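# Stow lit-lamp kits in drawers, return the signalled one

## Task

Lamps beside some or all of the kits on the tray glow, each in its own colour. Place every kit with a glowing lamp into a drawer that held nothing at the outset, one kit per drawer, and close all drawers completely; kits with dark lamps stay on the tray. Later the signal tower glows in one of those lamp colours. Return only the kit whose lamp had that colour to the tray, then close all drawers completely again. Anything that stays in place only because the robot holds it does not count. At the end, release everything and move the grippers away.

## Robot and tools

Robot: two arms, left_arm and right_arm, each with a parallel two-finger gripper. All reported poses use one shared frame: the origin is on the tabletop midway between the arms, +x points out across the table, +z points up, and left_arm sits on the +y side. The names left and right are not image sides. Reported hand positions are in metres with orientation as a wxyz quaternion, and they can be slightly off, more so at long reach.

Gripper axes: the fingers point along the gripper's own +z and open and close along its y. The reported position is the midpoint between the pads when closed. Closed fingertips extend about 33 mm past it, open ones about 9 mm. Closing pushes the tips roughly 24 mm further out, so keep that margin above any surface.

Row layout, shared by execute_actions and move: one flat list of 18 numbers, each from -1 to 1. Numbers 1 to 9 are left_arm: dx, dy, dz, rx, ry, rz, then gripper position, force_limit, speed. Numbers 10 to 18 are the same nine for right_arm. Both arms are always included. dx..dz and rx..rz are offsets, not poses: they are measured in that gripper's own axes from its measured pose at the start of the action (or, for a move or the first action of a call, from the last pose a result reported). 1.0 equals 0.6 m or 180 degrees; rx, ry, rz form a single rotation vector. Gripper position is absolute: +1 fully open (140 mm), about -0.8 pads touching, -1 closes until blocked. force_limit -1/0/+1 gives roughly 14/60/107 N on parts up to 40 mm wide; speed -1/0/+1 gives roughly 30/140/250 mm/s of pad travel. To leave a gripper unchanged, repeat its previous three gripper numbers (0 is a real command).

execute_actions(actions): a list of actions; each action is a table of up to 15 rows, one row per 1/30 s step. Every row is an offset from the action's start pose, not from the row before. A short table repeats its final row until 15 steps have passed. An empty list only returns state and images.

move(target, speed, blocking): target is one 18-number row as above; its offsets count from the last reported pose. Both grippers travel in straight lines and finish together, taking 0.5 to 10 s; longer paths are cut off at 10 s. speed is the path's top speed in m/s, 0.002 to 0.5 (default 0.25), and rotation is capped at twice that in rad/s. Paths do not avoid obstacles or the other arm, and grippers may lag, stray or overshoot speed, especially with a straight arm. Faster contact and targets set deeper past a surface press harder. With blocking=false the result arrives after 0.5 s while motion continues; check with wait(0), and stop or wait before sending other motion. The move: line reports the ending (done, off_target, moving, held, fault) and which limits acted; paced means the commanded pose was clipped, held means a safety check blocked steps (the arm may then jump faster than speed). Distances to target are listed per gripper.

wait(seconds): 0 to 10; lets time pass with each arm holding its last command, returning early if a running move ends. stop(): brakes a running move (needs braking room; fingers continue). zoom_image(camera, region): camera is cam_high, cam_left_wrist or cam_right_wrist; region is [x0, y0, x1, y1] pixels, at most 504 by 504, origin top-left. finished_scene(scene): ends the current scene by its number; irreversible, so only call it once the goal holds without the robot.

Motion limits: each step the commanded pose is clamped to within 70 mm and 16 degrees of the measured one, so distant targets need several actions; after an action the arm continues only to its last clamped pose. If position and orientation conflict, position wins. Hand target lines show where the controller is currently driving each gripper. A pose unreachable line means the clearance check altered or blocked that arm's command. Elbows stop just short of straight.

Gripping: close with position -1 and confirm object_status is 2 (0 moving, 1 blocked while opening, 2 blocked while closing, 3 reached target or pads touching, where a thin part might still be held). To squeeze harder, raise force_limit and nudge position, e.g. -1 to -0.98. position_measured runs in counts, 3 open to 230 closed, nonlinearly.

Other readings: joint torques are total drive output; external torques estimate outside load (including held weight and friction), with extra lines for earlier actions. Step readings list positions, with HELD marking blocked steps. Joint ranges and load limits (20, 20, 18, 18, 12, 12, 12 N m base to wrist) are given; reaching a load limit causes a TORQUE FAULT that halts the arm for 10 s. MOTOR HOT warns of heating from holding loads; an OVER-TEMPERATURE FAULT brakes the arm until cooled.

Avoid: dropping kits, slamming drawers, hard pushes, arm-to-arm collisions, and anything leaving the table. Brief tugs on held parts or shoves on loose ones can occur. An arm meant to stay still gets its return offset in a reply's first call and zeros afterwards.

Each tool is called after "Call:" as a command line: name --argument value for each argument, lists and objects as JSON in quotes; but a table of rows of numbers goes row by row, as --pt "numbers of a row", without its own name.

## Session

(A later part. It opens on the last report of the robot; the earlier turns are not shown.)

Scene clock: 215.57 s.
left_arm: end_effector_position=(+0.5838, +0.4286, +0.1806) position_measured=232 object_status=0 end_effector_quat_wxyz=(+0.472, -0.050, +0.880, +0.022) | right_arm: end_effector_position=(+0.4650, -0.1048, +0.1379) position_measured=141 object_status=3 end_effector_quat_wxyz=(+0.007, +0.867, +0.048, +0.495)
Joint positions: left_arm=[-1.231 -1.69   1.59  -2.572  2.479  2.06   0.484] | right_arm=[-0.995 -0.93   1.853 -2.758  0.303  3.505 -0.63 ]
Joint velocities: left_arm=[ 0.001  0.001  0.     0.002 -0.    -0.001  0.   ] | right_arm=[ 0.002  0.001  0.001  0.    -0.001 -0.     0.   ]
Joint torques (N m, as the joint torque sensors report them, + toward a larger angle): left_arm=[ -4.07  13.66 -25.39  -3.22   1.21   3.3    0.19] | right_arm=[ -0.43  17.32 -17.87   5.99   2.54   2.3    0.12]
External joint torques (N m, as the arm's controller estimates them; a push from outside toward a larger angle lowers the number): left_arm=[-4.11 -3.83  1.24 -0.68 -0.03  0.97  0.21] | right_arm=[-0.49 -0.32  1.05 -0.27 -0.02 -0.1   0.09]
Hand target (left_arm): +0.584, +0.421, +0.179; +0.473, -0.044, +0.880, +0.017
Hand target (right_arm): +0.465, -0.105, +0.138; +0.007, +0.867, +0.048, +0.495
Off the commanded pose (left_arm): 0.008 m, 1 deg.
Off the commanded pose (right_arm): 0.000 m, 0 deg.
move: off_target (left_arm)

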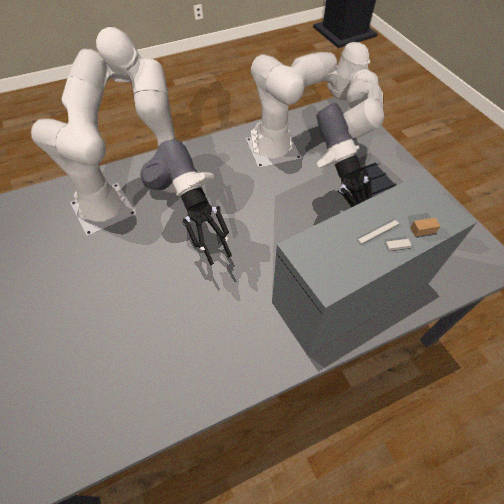

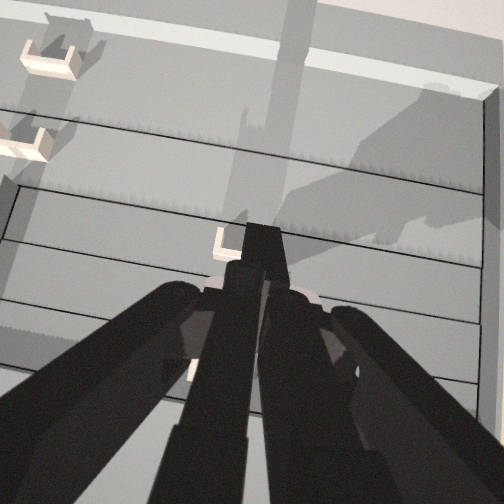

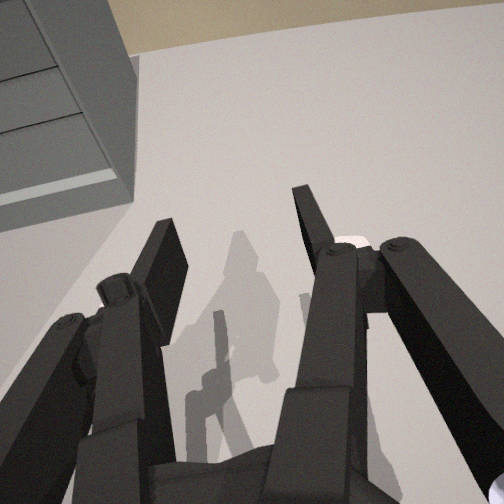

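Call:
move --target '[0,-0.012,0,0,0,0,-0.2,-0.3,-0.7,0,0,0,0,0,0,-0.1,0,0]' --speed 0.02

Call:
move --target '[-0.017,0,0.01,0,0,0,-0.2,-0.3,-0.7,0,0,0,0,0,0,-0.1,0,0]' --speed 0.02

Scene clock: 218.50 s.
left_arm: end_effector_position=(+0.5838, +0.4214, +0.1796) position_measured=154 object_status=0 end_effector_quat_wxyz=(+0.471, -0.048, +0.880, +0.021) | right_arm: end_effector_position=(+0.4650, -0.1048, +0.1379) position_measured=141 object_status=3 end_effector_quat_wxyz=(+0.007, +0.867, +0.048, +0.495)
Joint positions: left_arm=[-1.245 -1.69   1.589 -2.574  2.481  2.048  0.476] | right_arm=[-0.995 -0.93   1.853 -2.758  0.303  3.505 -0.63 ]
Joint velocities: left_arm=[-0.001 -0.001  0.    -0.001  0.001 -0.004 -0.005] | right_arm=[-0.     0.     0.001 -0.     0.001 -0.     0.001]
Joint torques (N m, as the joint torque sensors report them, + toward a larger angle): left_arm=[ -0.18  14.96 -28.36  -3.13   2.24   1.79  -0.18] | right_arm=[ -0.62  17.23 -18.15   5.7    2.53   2.27   0.13]
External joint torques (N m, as the arm's controller estimates them; a push from outside toward a larger angle lowers the number): left_arm=[-0.08 -2.52 -1.71 -0.47  0.98 -0.55 -0.16] | right_arm=[-0.63 -0.41  0.81 -0.57 -0.04 -0.13  0.11]
Hand target (left_arm): +0.585, +0.421, +0.181; +0.473, -0.050, +0.880, +0.022
Hand target (right_arm): +0.465, -0.105, +0.138; +0.007, +0.867, +0.048, +0.495
Off the commanded pose (left_arm): 0.001 m, 0 deg.
Off the commanded pose (right_arm): 0.000 m, 0 deg.
move: done

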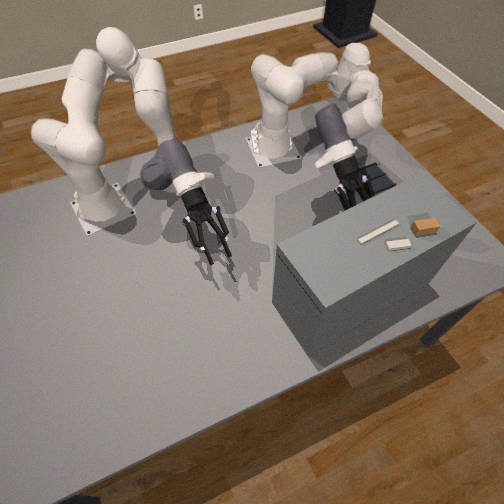

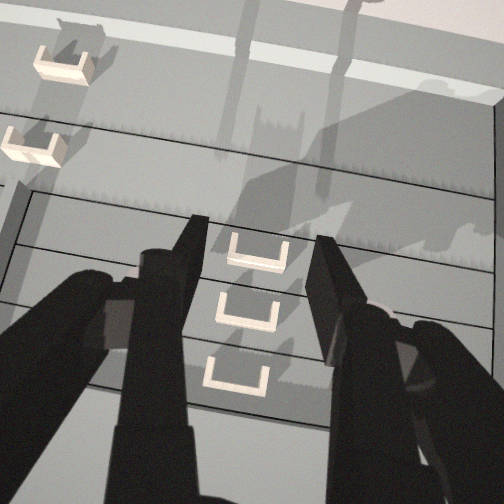

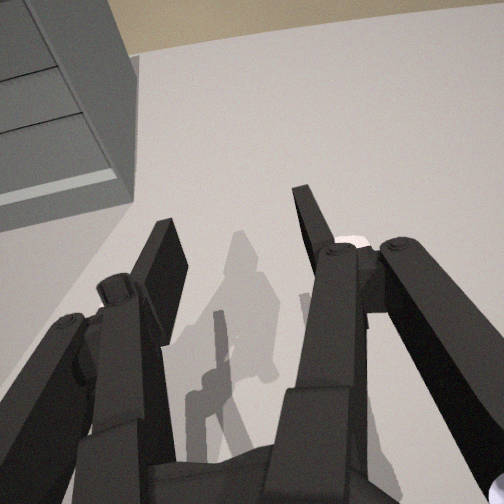

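Scene clock: 219.30 s.
left_arm: end_effector_position=(+0.5926, +0.4222, +0.1842) position_measured=154 object_status=3 end_effector_quat_wxyz=(+0.471, -0.051, +0.880, +0.019) | right_arm: end_effector_position=(+0.4650, -0.1048, +0.1379) position_measured=141 object_status=3 end_effector_quat_wxyz=(+0.007, +0.867, +0.048, +0.495)
Joint positions: left_arm=[-1.271 -1.69   1.575 -2.548  2.469  2.046  0.476] | right_arm=[-0.995 -0.93   1.853 -2.758  0.303  3.505 -0.63 ]
Joint velocities: left_arm=[-0.002 -0.001 -0.004  0.002 -0.006 -0.004 -0.001] | right_arm=[-0.     0.001  0.001 -0.002  0.001 -0.     0.001]
Joint torques (N m, as the joint torque sensors report them, + toward a larger angle): left_arm=[ -2.11  15.57 -28.43  -0.14   0.6    2.71   0.41] | right_arm=[ -0.3   17.44 -18.     5.86   2.55   2.27   0.14]
External joint torques (N m, as the arm's controller estimates them; a push from outside toward a larger angle lowers the number): left_arm=[-2.25 -2.42 -1.38  2.15 -0.67  0.4   0.44] | right_arm=[-0.3  -0.21  0.95 -0.35 -0.02 -0.12  0.11]
Hand target (left_arm): +0.594, +0.422, +0.185; +0.471, -0.048, +0.880, +0.020
Hand target (right_arm): +0.465, -0.105, +0.138; +0.007, +0.867, +0.048, +0.495
Off the commanded pose (left_arm): 0.002 m, 0 deg.
Off the commanded pose (right_arm): 0.000 m, 0 deg.
move: done

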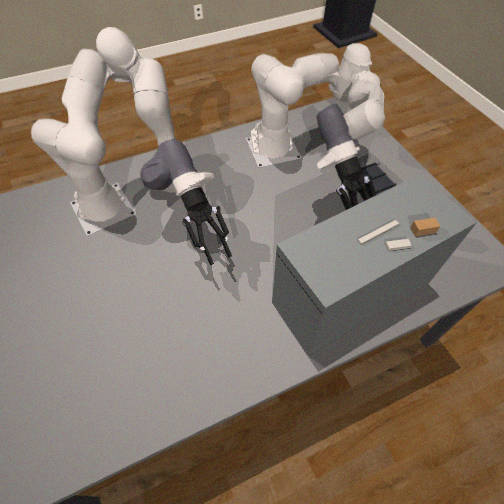

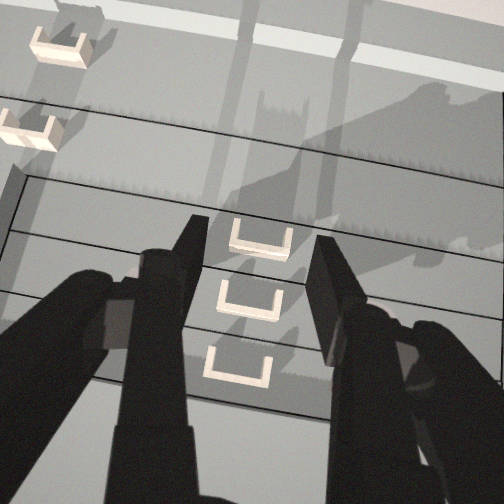

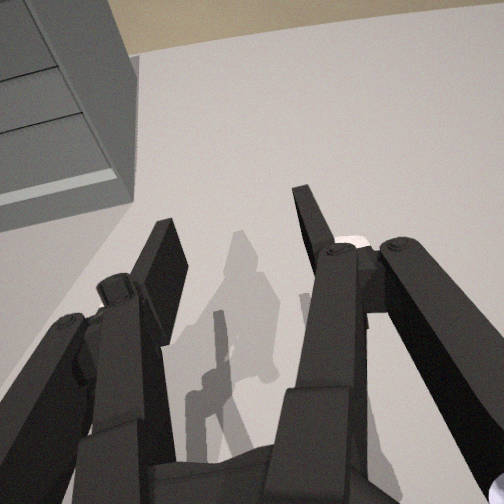

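Call:
move --target '[-0.002,0,0.008,0,0,0,-0.2,-0.3,-0.7,0,0,0,0,0,0,-0.1,0,0]' --speed 0.015

Call:
move --target '[0,0,0,0,0,0,-1,-0.3,-0.7,0,0,0,0,0,0,-0.1,0,0]'

Scene clock: 221.43 s.
left_arm: end_effector_position=(+0.5936, +0.4222, +0.1841) position_measured=154 object_status=3 end_effector_quat_wxyz=(+0.471, -0.051, +0.880, +0.019) | right_arm: end_effector_position=(+0.4650, -0.1048, +0.1379) position_measured=141 object_status=3 end_effector_quat_wxyz=(+0.007, +0.867, +0.048, +0.495)
Joint positions: left_arm=[-1.274 -1.69   1.574 -2.544  2.468  2.045  0.476] | right_arm=[-0.995 -0.93   1.853 -2.758  0.303  3.505 -0.63 ]
Joint velocities: left_arm=[-0.001 -0.001  0.     0.     0.    -0.    -0.002] | right_arm=[ 0.001 -0.001  0.     0.    -0.     0.     0.001]
Joint torques (N m, as the joint torque sensors report them, + toward a larger angle): left_arm=[ -5.37  14.91 -26.3    4.23   2.4    2.91   0.17] | right_arm=[ -0.26  17.44 -18.11   5.98   2.55   2.29   0.13]
External joint torques (N m, as the arm's controller estimates them; a push from outside toward a larger angle lowers the number): left_arm=[-5.41 -3.19  0.77  6.59  1.14  0.58  0.19] | right_arm=[-0.29 -0.21  0.87 -0.34 -0.03 -0.12  0.1 ]
Hand target (left_arm): +0.597, +0.423, +0.183; +0.471, -0.051, +0.880, +0.020
Hand target (right_arm): +0.465, -0.105, +0.138; +0.007, +0.867, +0.048, +0.495
Off the commanded pose (left_arm): 0.004 m, 0 deg.
Off the commanded pose (right_arm): 0.000 m, 0 deg.
move: off_target (left_arm)

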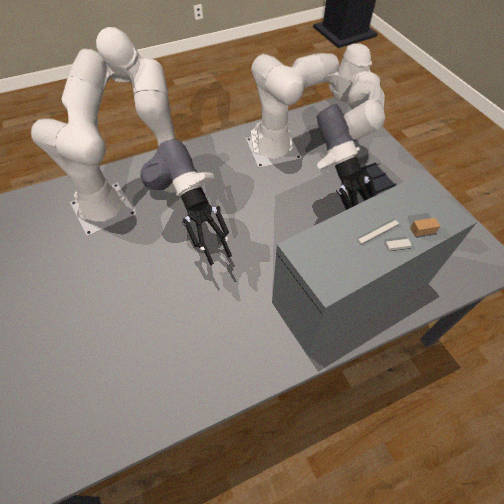

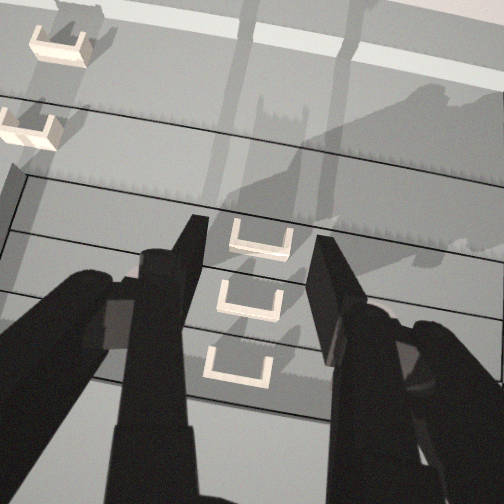

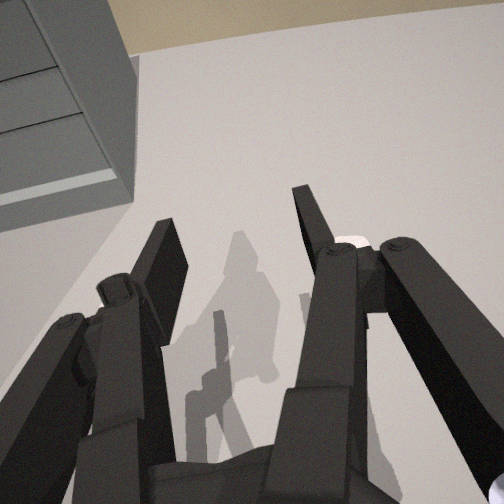

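Scene clock: 222.03 s.
left_arm: end_effector_position=(+0.5922, +0.4218, +0.1850) position_measured=192 object_status=2 end_effector_quat_wxyz=(+0.471, -0.051, +0.880, +0.020) | right_arm: end_effector_position=(+0.4650, -0.1048, +0.1379) position_measured=141 object_status=3 end_effector_quat_wxyz=(+0.007, +0.867, +0.048, +0.495)
Joint positions: left_arm=[-1.271 -1.69   1.572 -2.55   2.468  2.041  0.475] | right_arm=[-0.995 -0.93   1.853 -2.758  0.303  3.505 -0.63 ]
Joint velocities: left_arm=[-0.001 -0.     0.     0.001  0.    -0.001  0.002] | right_arm=[-0.002 -0.001 -0.002  0.    -0.     0.     0.001]
Joint torques (N m, as the joint torque sensors report them, + toward a larger angle): left_arm=[ -0.6   14.84 -27.09   0.69   1.18   2.81   0.1 ] | right_arm=[ -0.35  17.32 -18.08   6.     2.52   2.29   0.14]
External joint torques (N m, as the arm's controller estimates them; a push from outside toward a larger angle lowers the number): left_arm=[-0.53 -3.18 -0.01  3.02 -0.1   0.48  0.12] | right_arm=[-0.3  -0.32  0.95 -0.22 -0.07 -0.1   0.12]
Hand target (left_arm): +0.594, +0.422, +0.184; +0.471, -0.051, +0.880, +0.019
Hand target (right_arm): +0.465, -0.105, +0.138; +0.007, +0.867, +0.048, +0.495
Off the commanded pose (left_arm): 0.002 m, 0 deg.
Off the commanded pose (right_arm): 0.000 m, 0 deg.
move: done

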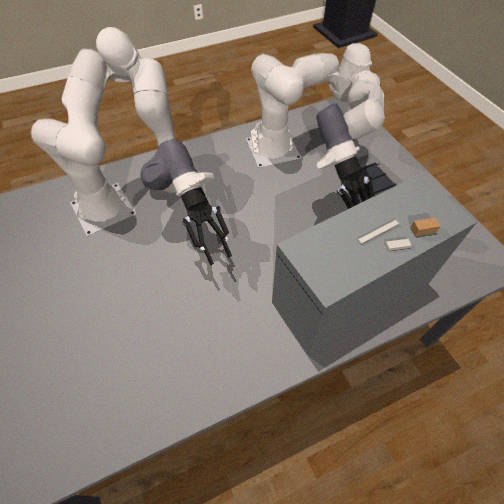

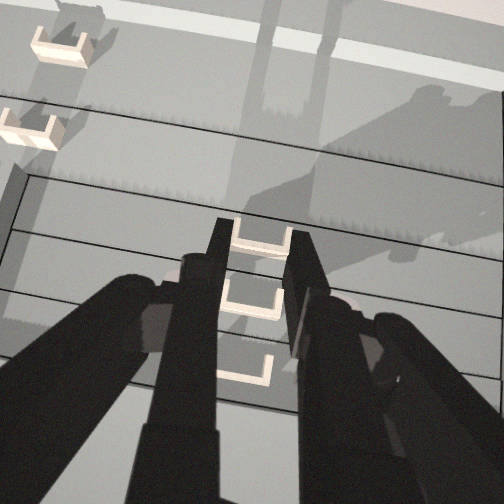

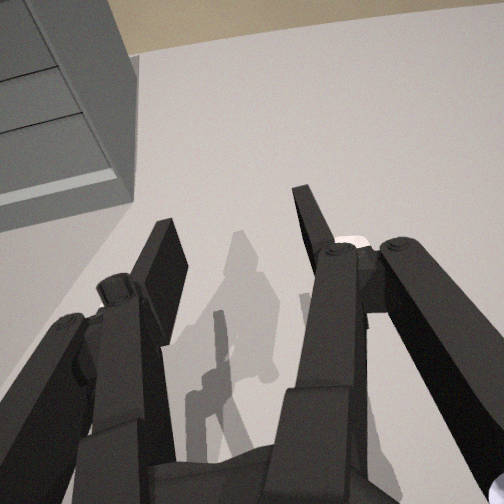

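Call:
move --target '[0.056,0,-0.083,0,0,0,-1,-0.3,-0.7,0,0,0,0,0,0,-0.1,0,0]' --speed 0.05

Scene clock: 225.03 s.
left_arm: end_effector_position=(+0.5328, +0.4154, +0.1832) position_measured=192 object_status=2 end_effector_quat_wxyz=(+0.470, -0.048, +0.881, +0.020) | right_arm: end_effector_position=(+0.4650, -0.1048, +0.1379) position_measured=141 object_status=3 end_effector_quat_wxyz=(+0.007, +0.867, +0.048, +0.495)
Joint positions: left_arm=[-1.102 -1.69   1.592 -2.734  2.468  2.028  0.473] | right_arm=[-0.995 -0.93   1.853 -2.758  0.303  3.505 -0.63 ]
Joint velocities: left_arm=[ 0.002  0.001 -0.    -0.004 -0.001 -0.003 -0.002] | right_arm=[-0.    -0.001  0.     0.001 -0.001 -0.001  0.002]
Joint torques (N m, as the joint torque sensors report them, + toward a larger angle): left_arm=[  3.95  11.83 -25.72  -3.77   1.55   2.08  -0.23] | right_arm=[ -0.24  17.32 -18.02   5.8    2.53   2.27   0.13]
External joint torques (N m, as the arm's controller estimates them; a push from outside toward a larger angle lowers the number): left_arm=[ 4.01 -2.89 -1.93 -1.44  0.23 -0.24 -0.2 ] | right_arm=[-0.3  -0.32  0.94 -0.54 -0.04 -0.14  0.1 ]
Hand target (left_arm): +0.532, +0.417, +0.184; +0.470, -0.051, +0.881, +0.021
Hand target (right_arm): +0.465, -0.105, +0.138; +0.007, +0.867, +0.048, +0.495
Off the commanded pose (left_arm): 0.001 m, 0 deg.
Off the commanded pose (right_arm): 0.000 m, 0 deg.
move: done

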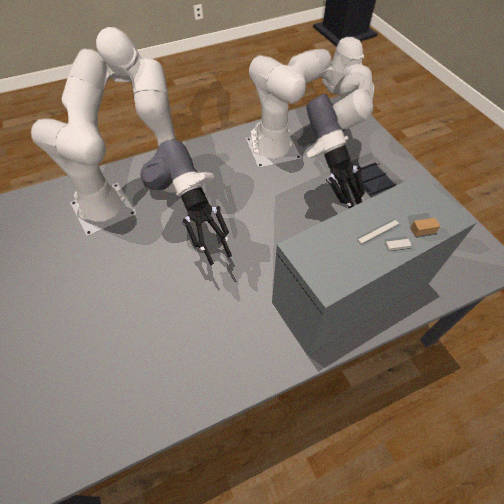

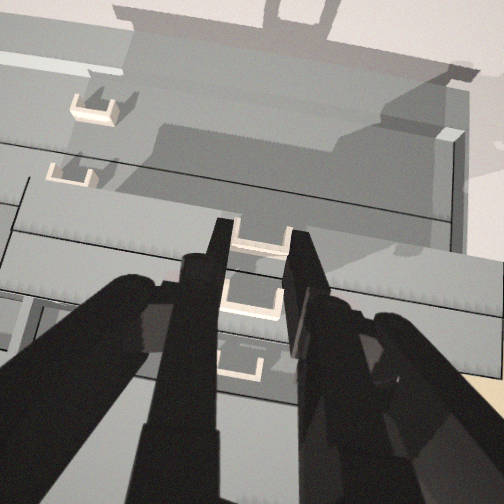

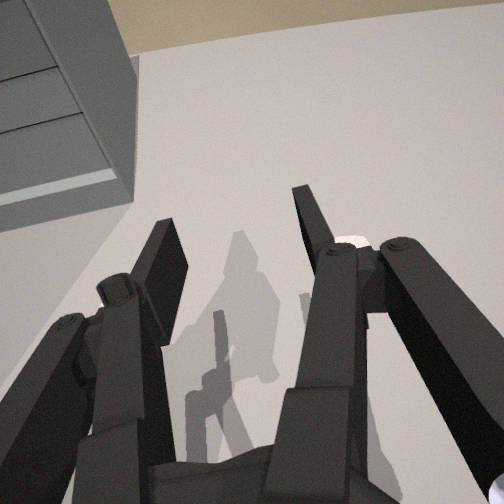

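Call:
move --target '[0,0,0,0,0,0,-0.2,-0.3,-0.7,0,0,0,0,0,0,-0.1,0,0]'

Call:
move --target '[0,0,0,0,0.09,0,-0.2,-0.3,-0.7,0,0,0,0,0,0,-0.1,0,0]' --speed 0.1

Scene clock: 227.67 s.
left_arm: end_effector_position=(+0.5326, +0.4152, +0.1832) position_measured=154 object_status=3 end_effector_quat_wxyz=(+0.470, -0.048, +0.881, +0.020) | right_arm: end_effector_position=(+0.4650, -0.1048, +0.1379) position_measured=141 object_status=3 end_effector_quat_wxyz=(+0.007, +0.867, +0.048, +0.495)
Joint positions: left_arm=[-1.102 -1.69   1.592 -2.735  2.468  2.028  0.473] | right_arm=[-0.995 -0.93   1.853 -2.758  0.303  3.505 -0.63 ]
Joint velocities: left_arm=[-0.     0.001 -0.002  0.     0.    -0.     0.   ] | right_arm=[-0.001  0.001  0.001  0.001 -0.    -0.001  0.001]
Joint torques (N m, as the joint torque sensors report them, + toward a larger angle): left_arm=[ -0.29  12.85 -24.23  -1.95   1.22   2.4   -0.03] | right_arm=[ -0.51  17.33 -18.13   5.91   2.54   2.29   0.15]
External joint torques (N m, as the arm's controller estimates them; a push from outside toward a larger angle lowers the number): left_arm=[-0.31 -1.86 -0.4   0.37 -0.1   0.07  0.  ] | right_arm=[-0.54 -0.33  0.82 -0.36 -0.02 -0.11  0.13]
Hand target (left_arm): +0.533, +0.415, +0.183; +0.470, -0.048, +0.881, +0.020
Hand target (right_arm): +0.465, -0.105, +0.138; +0.007, +0.867, +0.048, +0.495
Off the commanded pose (left_arm): 0.000 m, 0 deg.
Off the commanded pose (right_arm): 0.000 m, 0 deg.
move: done

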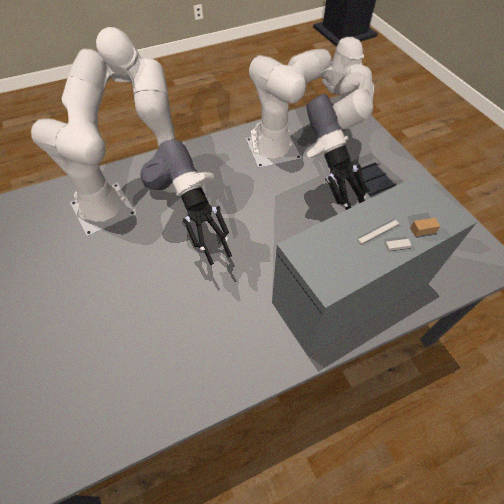

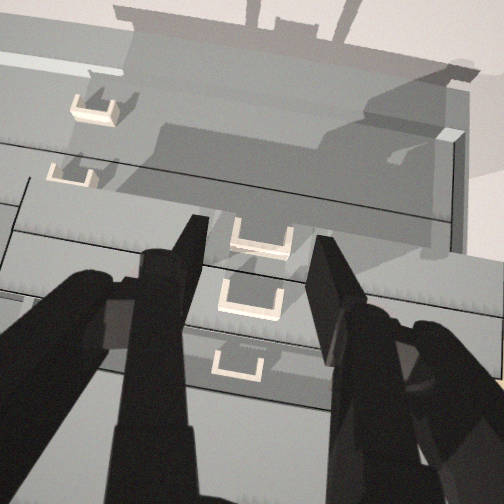

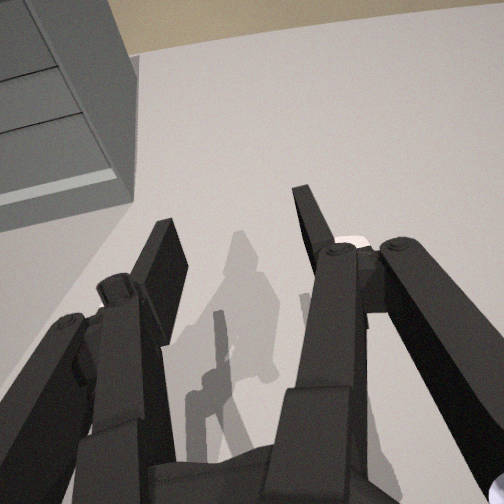

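Scene clock: 229.53 s.
left_arm: end_effector_position=(+0.5335, +0.4133, +0.1860) position_measured=154 object_status=3 end_effector_quat_wxyz=(+0.345, -0.053, +0.937, +0.011) | right_arm: end_effector_position=(+0.4650, -0.1048, +0.1379) position_measured=141 object_status=3 end_effector_quat_wxyz=(+0.007, +0.867, +0.048, +0.495)
Joint positions: left_arm=[-1.26  -1.576  1.389 -2.576  1.994  1.887  0.558] | right_arm=[-0.995 -0.93   1.853 -2.758  0.303  3.505 -0.63 ]
Joint velocities: left_arm=[ 0.001  0.01  -0.001  0.001 -0.013  0.     0.012] | right_arm=[ 0.     0.     0.001 -0.001 -0.001  0.001  0.001]
Joint torques (N m, as the joint torque sensors report them, + toward a larger angle): left_arm=[ -1.02  16.46 -28.94   3.56   0.17   2.31   0.19] | right_arm=[ -0.51  17.51 -18.12   5.83   2.55   2.28   0.11]
External joint torques (N m, as the arm's controller estimates them; a push from outside toward a larger angle lowers the number): left_arm=[-1.06 -1.37 -2.42  0.66 -1.32 -0.45  0.21] | right_arm=[-0.57 -0.12  0.82 -0.47 -0.02 -0.13  0.08]
Hand target (left_arm): +0.533, +0.413, +0.186; +0.342, -0.049, +0.938, +0.013
Hand target (right_arm): +0.465, -0.105, +0.138; +0.007, +0.867, +0.048, +0.495
Off the commanded pose (left_arm): 0.004 m, 1 deg.
Off the commanded pose (right_arm): 0.000 m, 0 deg.
move: off_target (left_arm)

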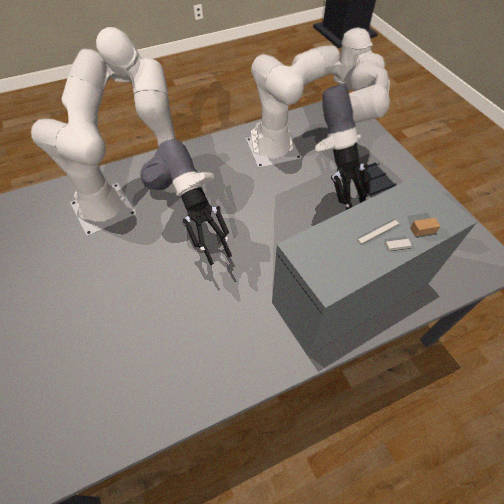

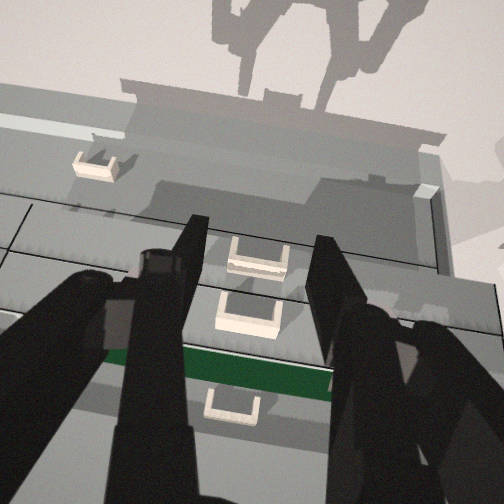

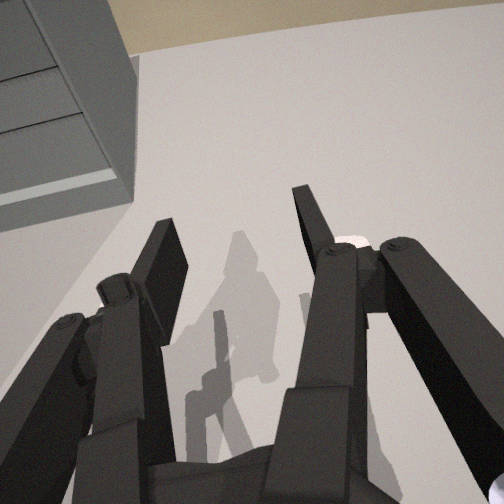

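Call:
move --target '[-0.029,0.004,-0.023,0,0,0,-0.2,-0.3,-0.7,0,0,0,0,0,0,-0.1,0,0]' --speed 0.02

Call:
move --target '[0,0,0,0,0,0,-1,-0.3,-0.7,0,0,0,0,0,0,-0.1,0,0]'

Call:
move --target '[0.089,0,-0.076,0,0,0,-1,-0.3,-0.7,0,0,0,0,0,0,-0.1,0,0]' --speed 0.05

Scene clock: 234.17 s.
left_arm: end_effector_position=(+0.5372, +0.4159, +0.2071) position_measured=154 object_status=3 end_effector_quat_wxyz=(+0.345, -0.055, +0.937, +0.009) | right_arm: end_effector_position=(+0.4650, -0.1048, +0.1379) position_measured=141 object_status=3 end_effector_quat_wxyz=(+0.007, +0.867, +0.048, +0.495)
Joint positions: left_arm=[-1.271 -1.565  1.338 -2.553  1.942  1.874  0.57 ] | right_arm=[-0.995 -0.93   1.853 -2.758  0.303  3.505 -0.63 ]
Joint velocities: left_arm=[ 0.     0.003 -0.004  0.004 -0.009  0.     0.004] | right_arm=[ 0.001  0.001 -0.001  0.    -0.    -0.     0.001]
Joint torques (N m, as the joint torque sensors report them, + toward a larger angle): left_arm=[ -0.97  17.21 -29.02   6.1    0.59   2.56   0.26] | right_arm=[ -0.69  17.46 -18.2    5.71   2.53   2.29   0.14]
External joint torques (N m, as the arm's controller estimates them; a push from outside toward a larger angle lowers the number): left_arm=[-1.1  -0.97 -2.46  2.18 -0.9  -0.2   0.28] | right_arm=[-0.72 -0.22  0.78 -0.6  -0.05 -0.12  0.11]
Hand target (left_arm): +0.538, +0.416, +0.208; +0.345, -0.053, +0.937, +0.011
Hand target (right_arm): +0.465, -0.105, +0.138; +0.007, +0.867, +0.048, +0.495
Off the commanded pose (left_arm): 0.001 m, 0 deg.
Off the commanded pose (right_arm): 0.000 m, 0 deg.
move: done

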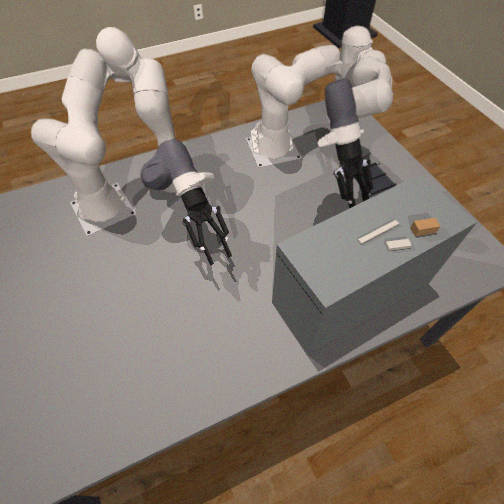

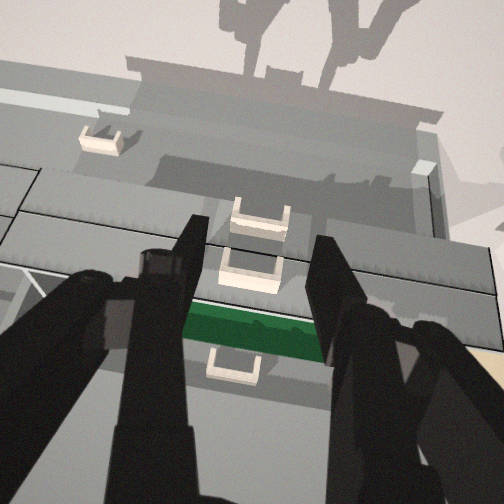

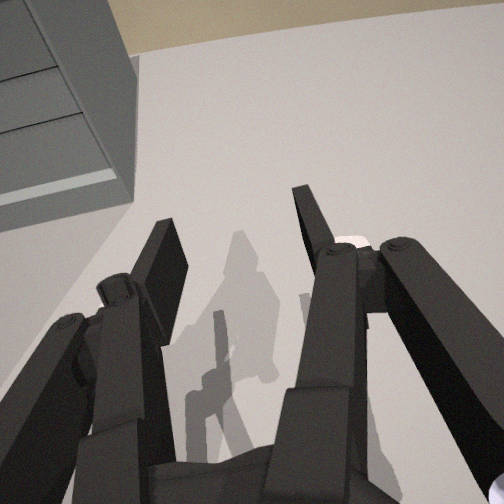

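Scene clock: 234.73 s.
left_arm: end_effector_position=(+0.5371, +0.4137, +0.2074) position_measured=191 object_status=0 end_effector_quat_wxyz=(+0.346, -0.053, +0.937, +0.008) | right_arm: end_effector_position=(+0.4650, -0.1048, +0.1379) position_measured=141 object_status=3 end_effector_quat_wxyz=(+0.007, +0.867, +0.048, +0.495)
Joint positions: left_arm=[-1.272 -1.565  1.338 -2.555  1.942  1.877  0.57 ] | right_arm=[-0.995 -0.93   1.853 -2.758  0.303  3.505 -0.63 ]
Joint velocities: left_arm=[-0.001  0.002 -0.001 -0.001 -0.     0.001 -0.   ] | right_arm=[ 0.001  0.002 -0.    -0.001 -0.     0.001 -0.002]
Joint torques (N m, as the joint torque sensors report them, + toward a larger angle): left_arm=[  1.31  16.64 -27.67   3.7    1.31   2.66   0.06] | right_arm=[ -0.55  17.48 -18.29   5.82   2.54   2.28   0.11]
External joint torques (N m, as the arm's controller estimates them; a push from outside toward a larger angle lowers the number): left_arm=[ 1.36 -1.63 -1.07 -0.11 -0.18 -0.11  0.07] | right_arm=[-0.56 -0.2   0.73 -0.47 -0.05 -0.12  0.08]
Hand target (left_arm): +0.537, +0.416, +0.207; +0.345, -0.055, +0.937, +0.009
Hand target (right_arm): +0.465, -0.105, +0.138; +0.007, +0.867, +0.048, +0.495
Off the commanded pose (left_arm): 0.002 m, 0 deg.
Off the commanded pose (right_arm): 0.000 m, 0 deg.
move: done

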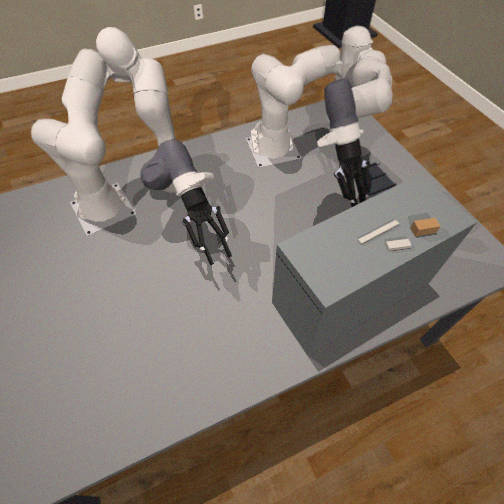

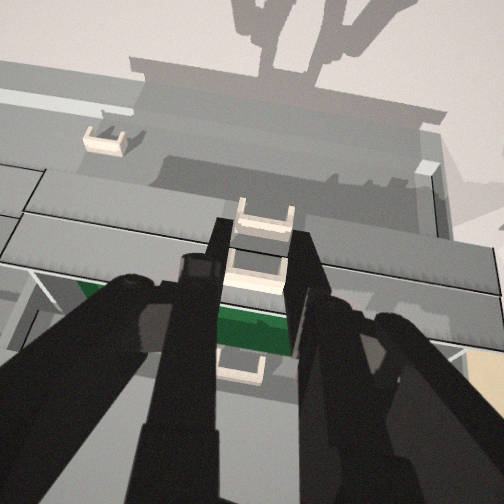

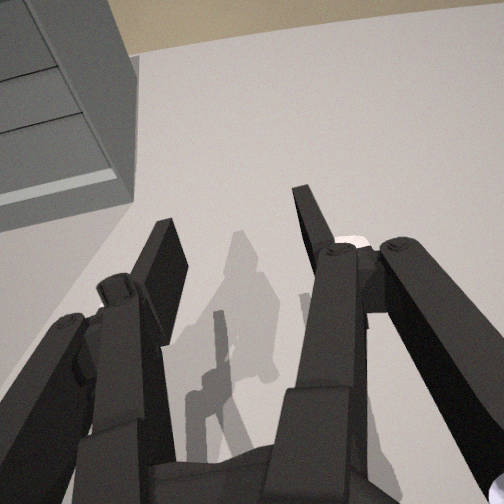

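Scene clock: 236.47 s.
left_arm: end_effector_position=(+0.4675, +0.4062, +0.2059) position_measured=191 object_status=2 end_effector_quat_wxyz=(+0.345, -0.050, +0.937, +0.008) | right_arm: end_effector_position=(+0.4650, -0.1048, +0.1379) position_measured=141 object_status=3 end_effector_quat_wxyz=(+0.007, +0.867, +0.048, +0.495)
Joint positions: left_arm=[-1.08  -1.589  1.289 -2.763  1.888  1.871  0.56 ] | right_arm=[-0.995 -0.93   1.853 -2.758  0.303  3.505 -0.63 ]
Joint velocities: left_arm=[ 0.003 -0.001 -0.002 -0.003 -0.005 -0.     0.   ] | right_arm=[ 0.001 -0.002 -0.    -0.     0.001 -0.     0.   ]
Joint torques (N m, as the joint torque sensors report them, + toward a larger angle): left_arm=[  4.11  12.74 -25.67   5.13   0.67   2.46   0.07] | right_arm=[ -0.22  17.33 -17.96   6.04   2.53   2.3    0.11]
External joint torques (N m, as the arm's controller estimates them; a push from outside toward a larger angle lowers the number): left_arm=[ 4.15 -1.89 -3.06 -0.11 -0.83 -0.29  0.09] | right_arm=[-0.25 -0.31  1.04 -0.27 -0.05 -0.11  0.08]
Hand target (left_arm): +0.467, +0.409, +0.207; +0.345, -0.053, +0.937, +0.009
Hand target (right_arm): +0.465, -0.105, +0.138; +0.007, +0.867, +0.048, +0.495
Off the commanded pose (left_arm): 0.002 m, 0 deg.
Off the commanded pose (right_arm): 0.000 m, 0 deg.
move: done

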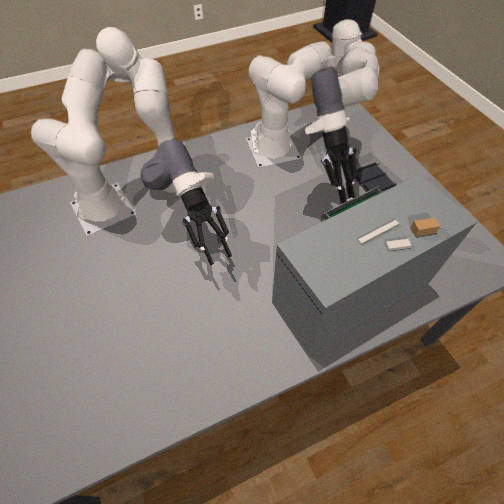

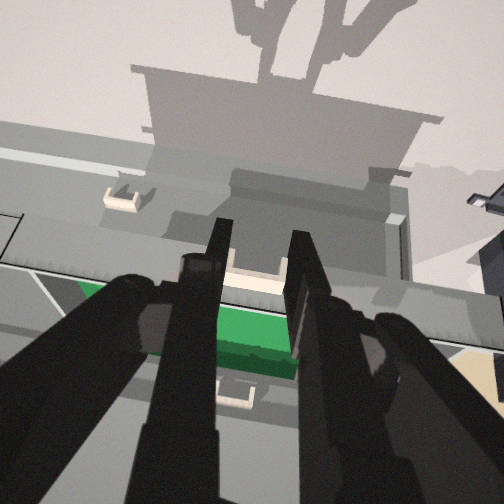

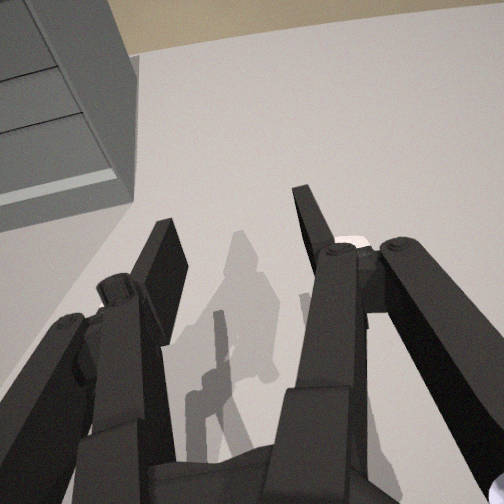

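Call:
move --target '[0,0,0,0,0,0,-0.2,-0.3,-0.7,0,0,0,0,0,0,-0.1,0,0]'

Call:
move --target '[0,0,-0.12,0,0.05,0,-0.2,-0.3,-0.7,0,0,0,0,0,0,-0.1,0,0]' --speed 0.12

Call:
move --target '[-0.08,0.4,0.03,0,0.174,0.035,0.3,-0.2,-0.5,0,0,0,0,0,0,-0.1,0,0]'

Scene clock: 239.67 s.
left_arm: end_effector_position=(+0.4673, +0.4061, +0.2058) position_measured=154 object_status=3 end_effector_quat_wxyz=(+0.345, -0.051, +0.937, +0.008) | right_arm: end_effector_position=(+0.4650, -0.1048, +0.1379) position_measured=141 object_status=3 end_effector_quat_wxyz=(+0.007, +0.867, +0.048, +0.495)
Joint positions: left_arm=[-1.08  -1.589  1.289 -2.763  1.887  1.871  0.56 ] | right_arm=[-0.995 -0.93   1.853 -2.758  0.303  3.505 -0.63 ]
Joint velocities: left_arm=[-0.001  0.     0.001 -0.001 -0.001  0.001 -0.001] | right_arm=[ 0.    -0.     0.001  0.    -0.001  0.    -0.   ]
Joint torques (N m, as the joint torque sensors report them, + toward a larger angle): left_arm=[ -0.23  13.1  -23.54   4.8    1.51   2.67   0.19] | right_arm=[ -0.51  17.47 -17.9    5.97   2.57   2.28   0.1 ]
External joint torques (N m, as the arm's controller estimates them; a push from outside toward a larger angle lowers the number): left_arm=[-0.17 -1.58 -0.88 -0.39  0.02 -0.1   0.21] | right_arm=[-0.48 -0.15  1.06 -0.23  0.   -0.1   0.07]
Hand target (left_arm): +0.467, +0.406, +0.206; +0.345, -0.050, +0.937, +0.008
Hand target (right_arm): +0.465, -0.105, +0.138; +0.007, +0.867, +0.048, +0.495
Off the commanded pose (left_arm): 0.000 m, 0 deg.
Off the commanded pose (right_arm): 0.000 m, 0 deg.
move: done

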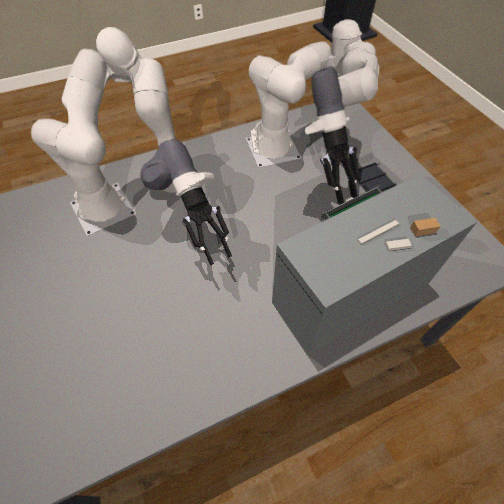

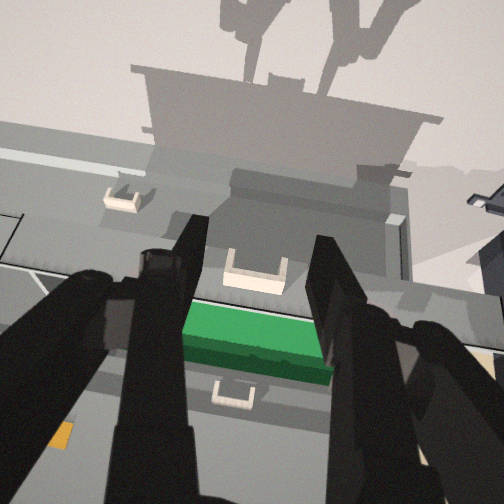

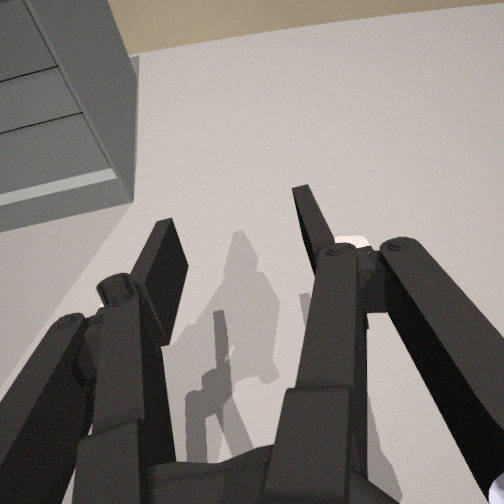

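Scene clock: 240.93 s.
left_arm: end_effector_position=(+0.4215, +0.4024, +0.2627) position_measured=154 object_status=3 end_effector_quat_wxyz=(+0.273, -0.054, +0.960, +0.001) | right_arm: end_effector_position=(+0.4650, -0.1048, +0.1379) position_measured=141 object_status=3 end_effector_quat_wxyz=(+0.007, +0.867, +0.048, +0.495)
Joint positions: left_arm=[-1.097 -1.531  1.011 -2.692  1.474  1.723  0.622] | right_arm=[-0.995 -0.93   1.853 -2.758  0.303  3.505 -0.63 ]
Joint velocities: left_arm=[ 0.001  0.    -0.001  0.001 -0.008 -0.006  0.015] | right_arm=[-0.001 -0.     0.001 -0.002 -0.     0.     0.   ]
Joint torques (N m, as the joint torque sensors report them, + toward a larger angle): left_arm=[ -1.07  14.4  -24.44  10.92   0.38   2.52   0.2 ] | right_arm=[ -0.41  17.39 -18.11   5.97   2.52   2.28   0.11]
External joint torques (N m, as the arm's controller estimates them; a push from outside toward a larger angle lowers the number): left_arm=[-1.07 -0.83 -3.04  0.36 -1.15 -0.38  0.21] | right_arm=[-0.28 -0.25  0.97 -0.21 -0.08 -0.11  0.08]
Hand target (left_arm): +0.421, +0.403, +0.263; +0.271, -0.050, +0.961, +0.003
Hand target (right_arm): +0.465, -0.105, +0.138; +0.007, +0.867, +0.048, +0.495
Off the commanded pose (left_arm): 0.002 m, 1 deg.
Off the commanded pose (right_arm): 0.000 m, 0 deg.
move: done

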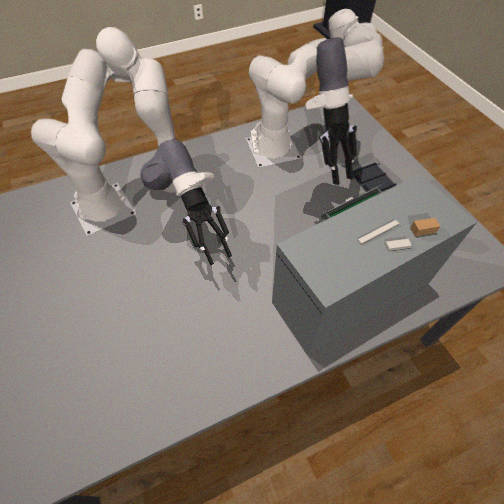

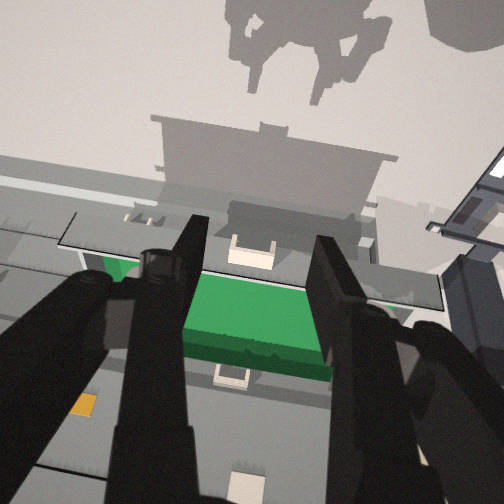

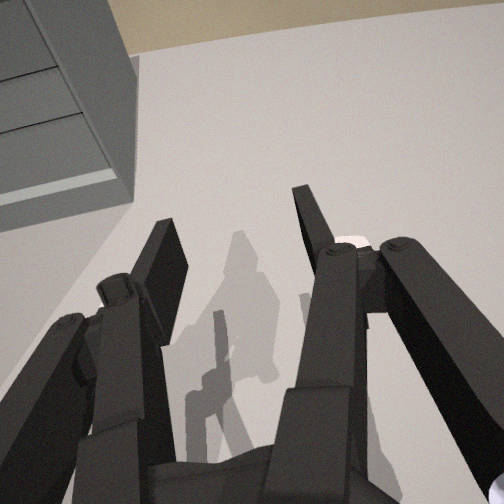

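Scene clock: 243.07 s.
left_arm: end_effector_position=(+0.4482, +0.6446, +0.2633) position_measured=91 object_status=3 end_effector_quat_wxyz=(+0.001, -0.005, +1.000, +0.006) | right_arm: end_effector_position=(+0.4650, -0.1048, +0.1379) position_measured=141 object_status=3 end_effector_quat_wxyz=(+0.007, +0.867, +0.048, +0.495)
Joint positions: left_arm=[-1.348 -1.314  1.192 -1.795  1.233  1.274  1.326] | right_arm=[-0.995 -0.93   1.853 -2.758  0.303  3.505 -0.63 ]
Joint velocities: left_arm=[-0.001 -0.001 -0.001 -0.001 -0.    -0.003  0.03 ] | right_arm=[ 0.    -0.     0.001 -0.001 -0.001 -0.001  0.   ]
Joint torques (N m, as the joint torque sensors report them, + toward a larger angle): left_arm=[ -0.96  28.41 -30.25   7.17   0.19   2.03   0.3 ] | right_arm=[ -0.55  17.19 -17.93   5.87   2.56   2.25   0.15]
External joint torques (N m, as the arm's controller estimates them; a push from outside toward a larger angle lowers the number): left_arm=[-0.84 -3.18 -1.12  1.45 -0.6  -0.4   0.3 ] | right_arm=[-0.49 -0.45  1.06 -0.36 -0.02 -0.14  0.12]
Hand target (left_arm): +0.448, +0.644, +0.263; -0.001, +0.002, +1.000, +0.004
Hand target (right_arm): +0.465, -0.105, +0.138; +0.007, +0.867, +0.048, +0.495
Off the commanded pose (left_arm): 0.004 m, 1 deg.
Off the commanded pose (right_arm): 0.000 m, 0 deg.
move: off_target (left_arm)

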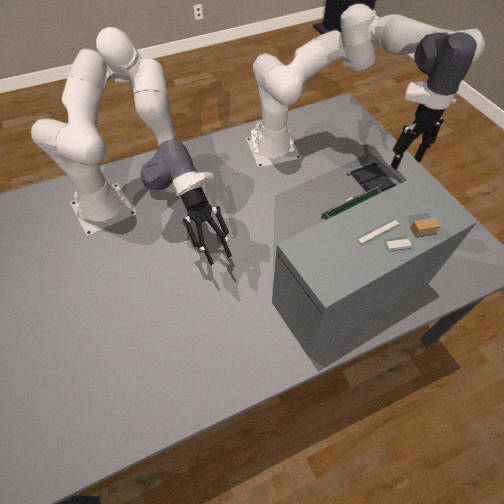

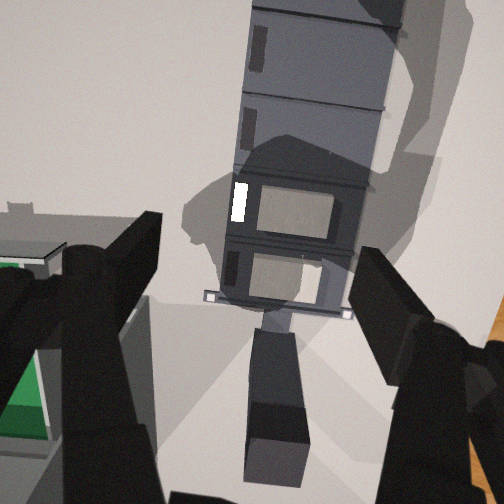

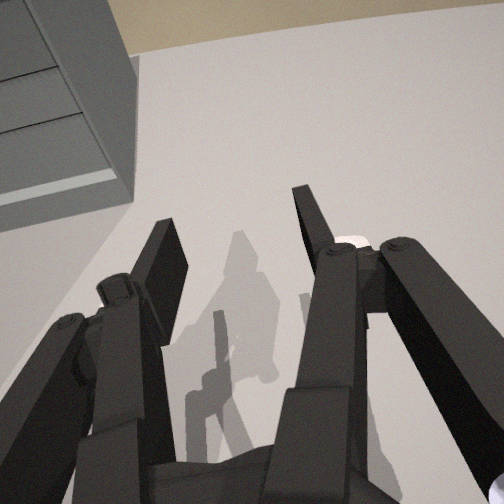

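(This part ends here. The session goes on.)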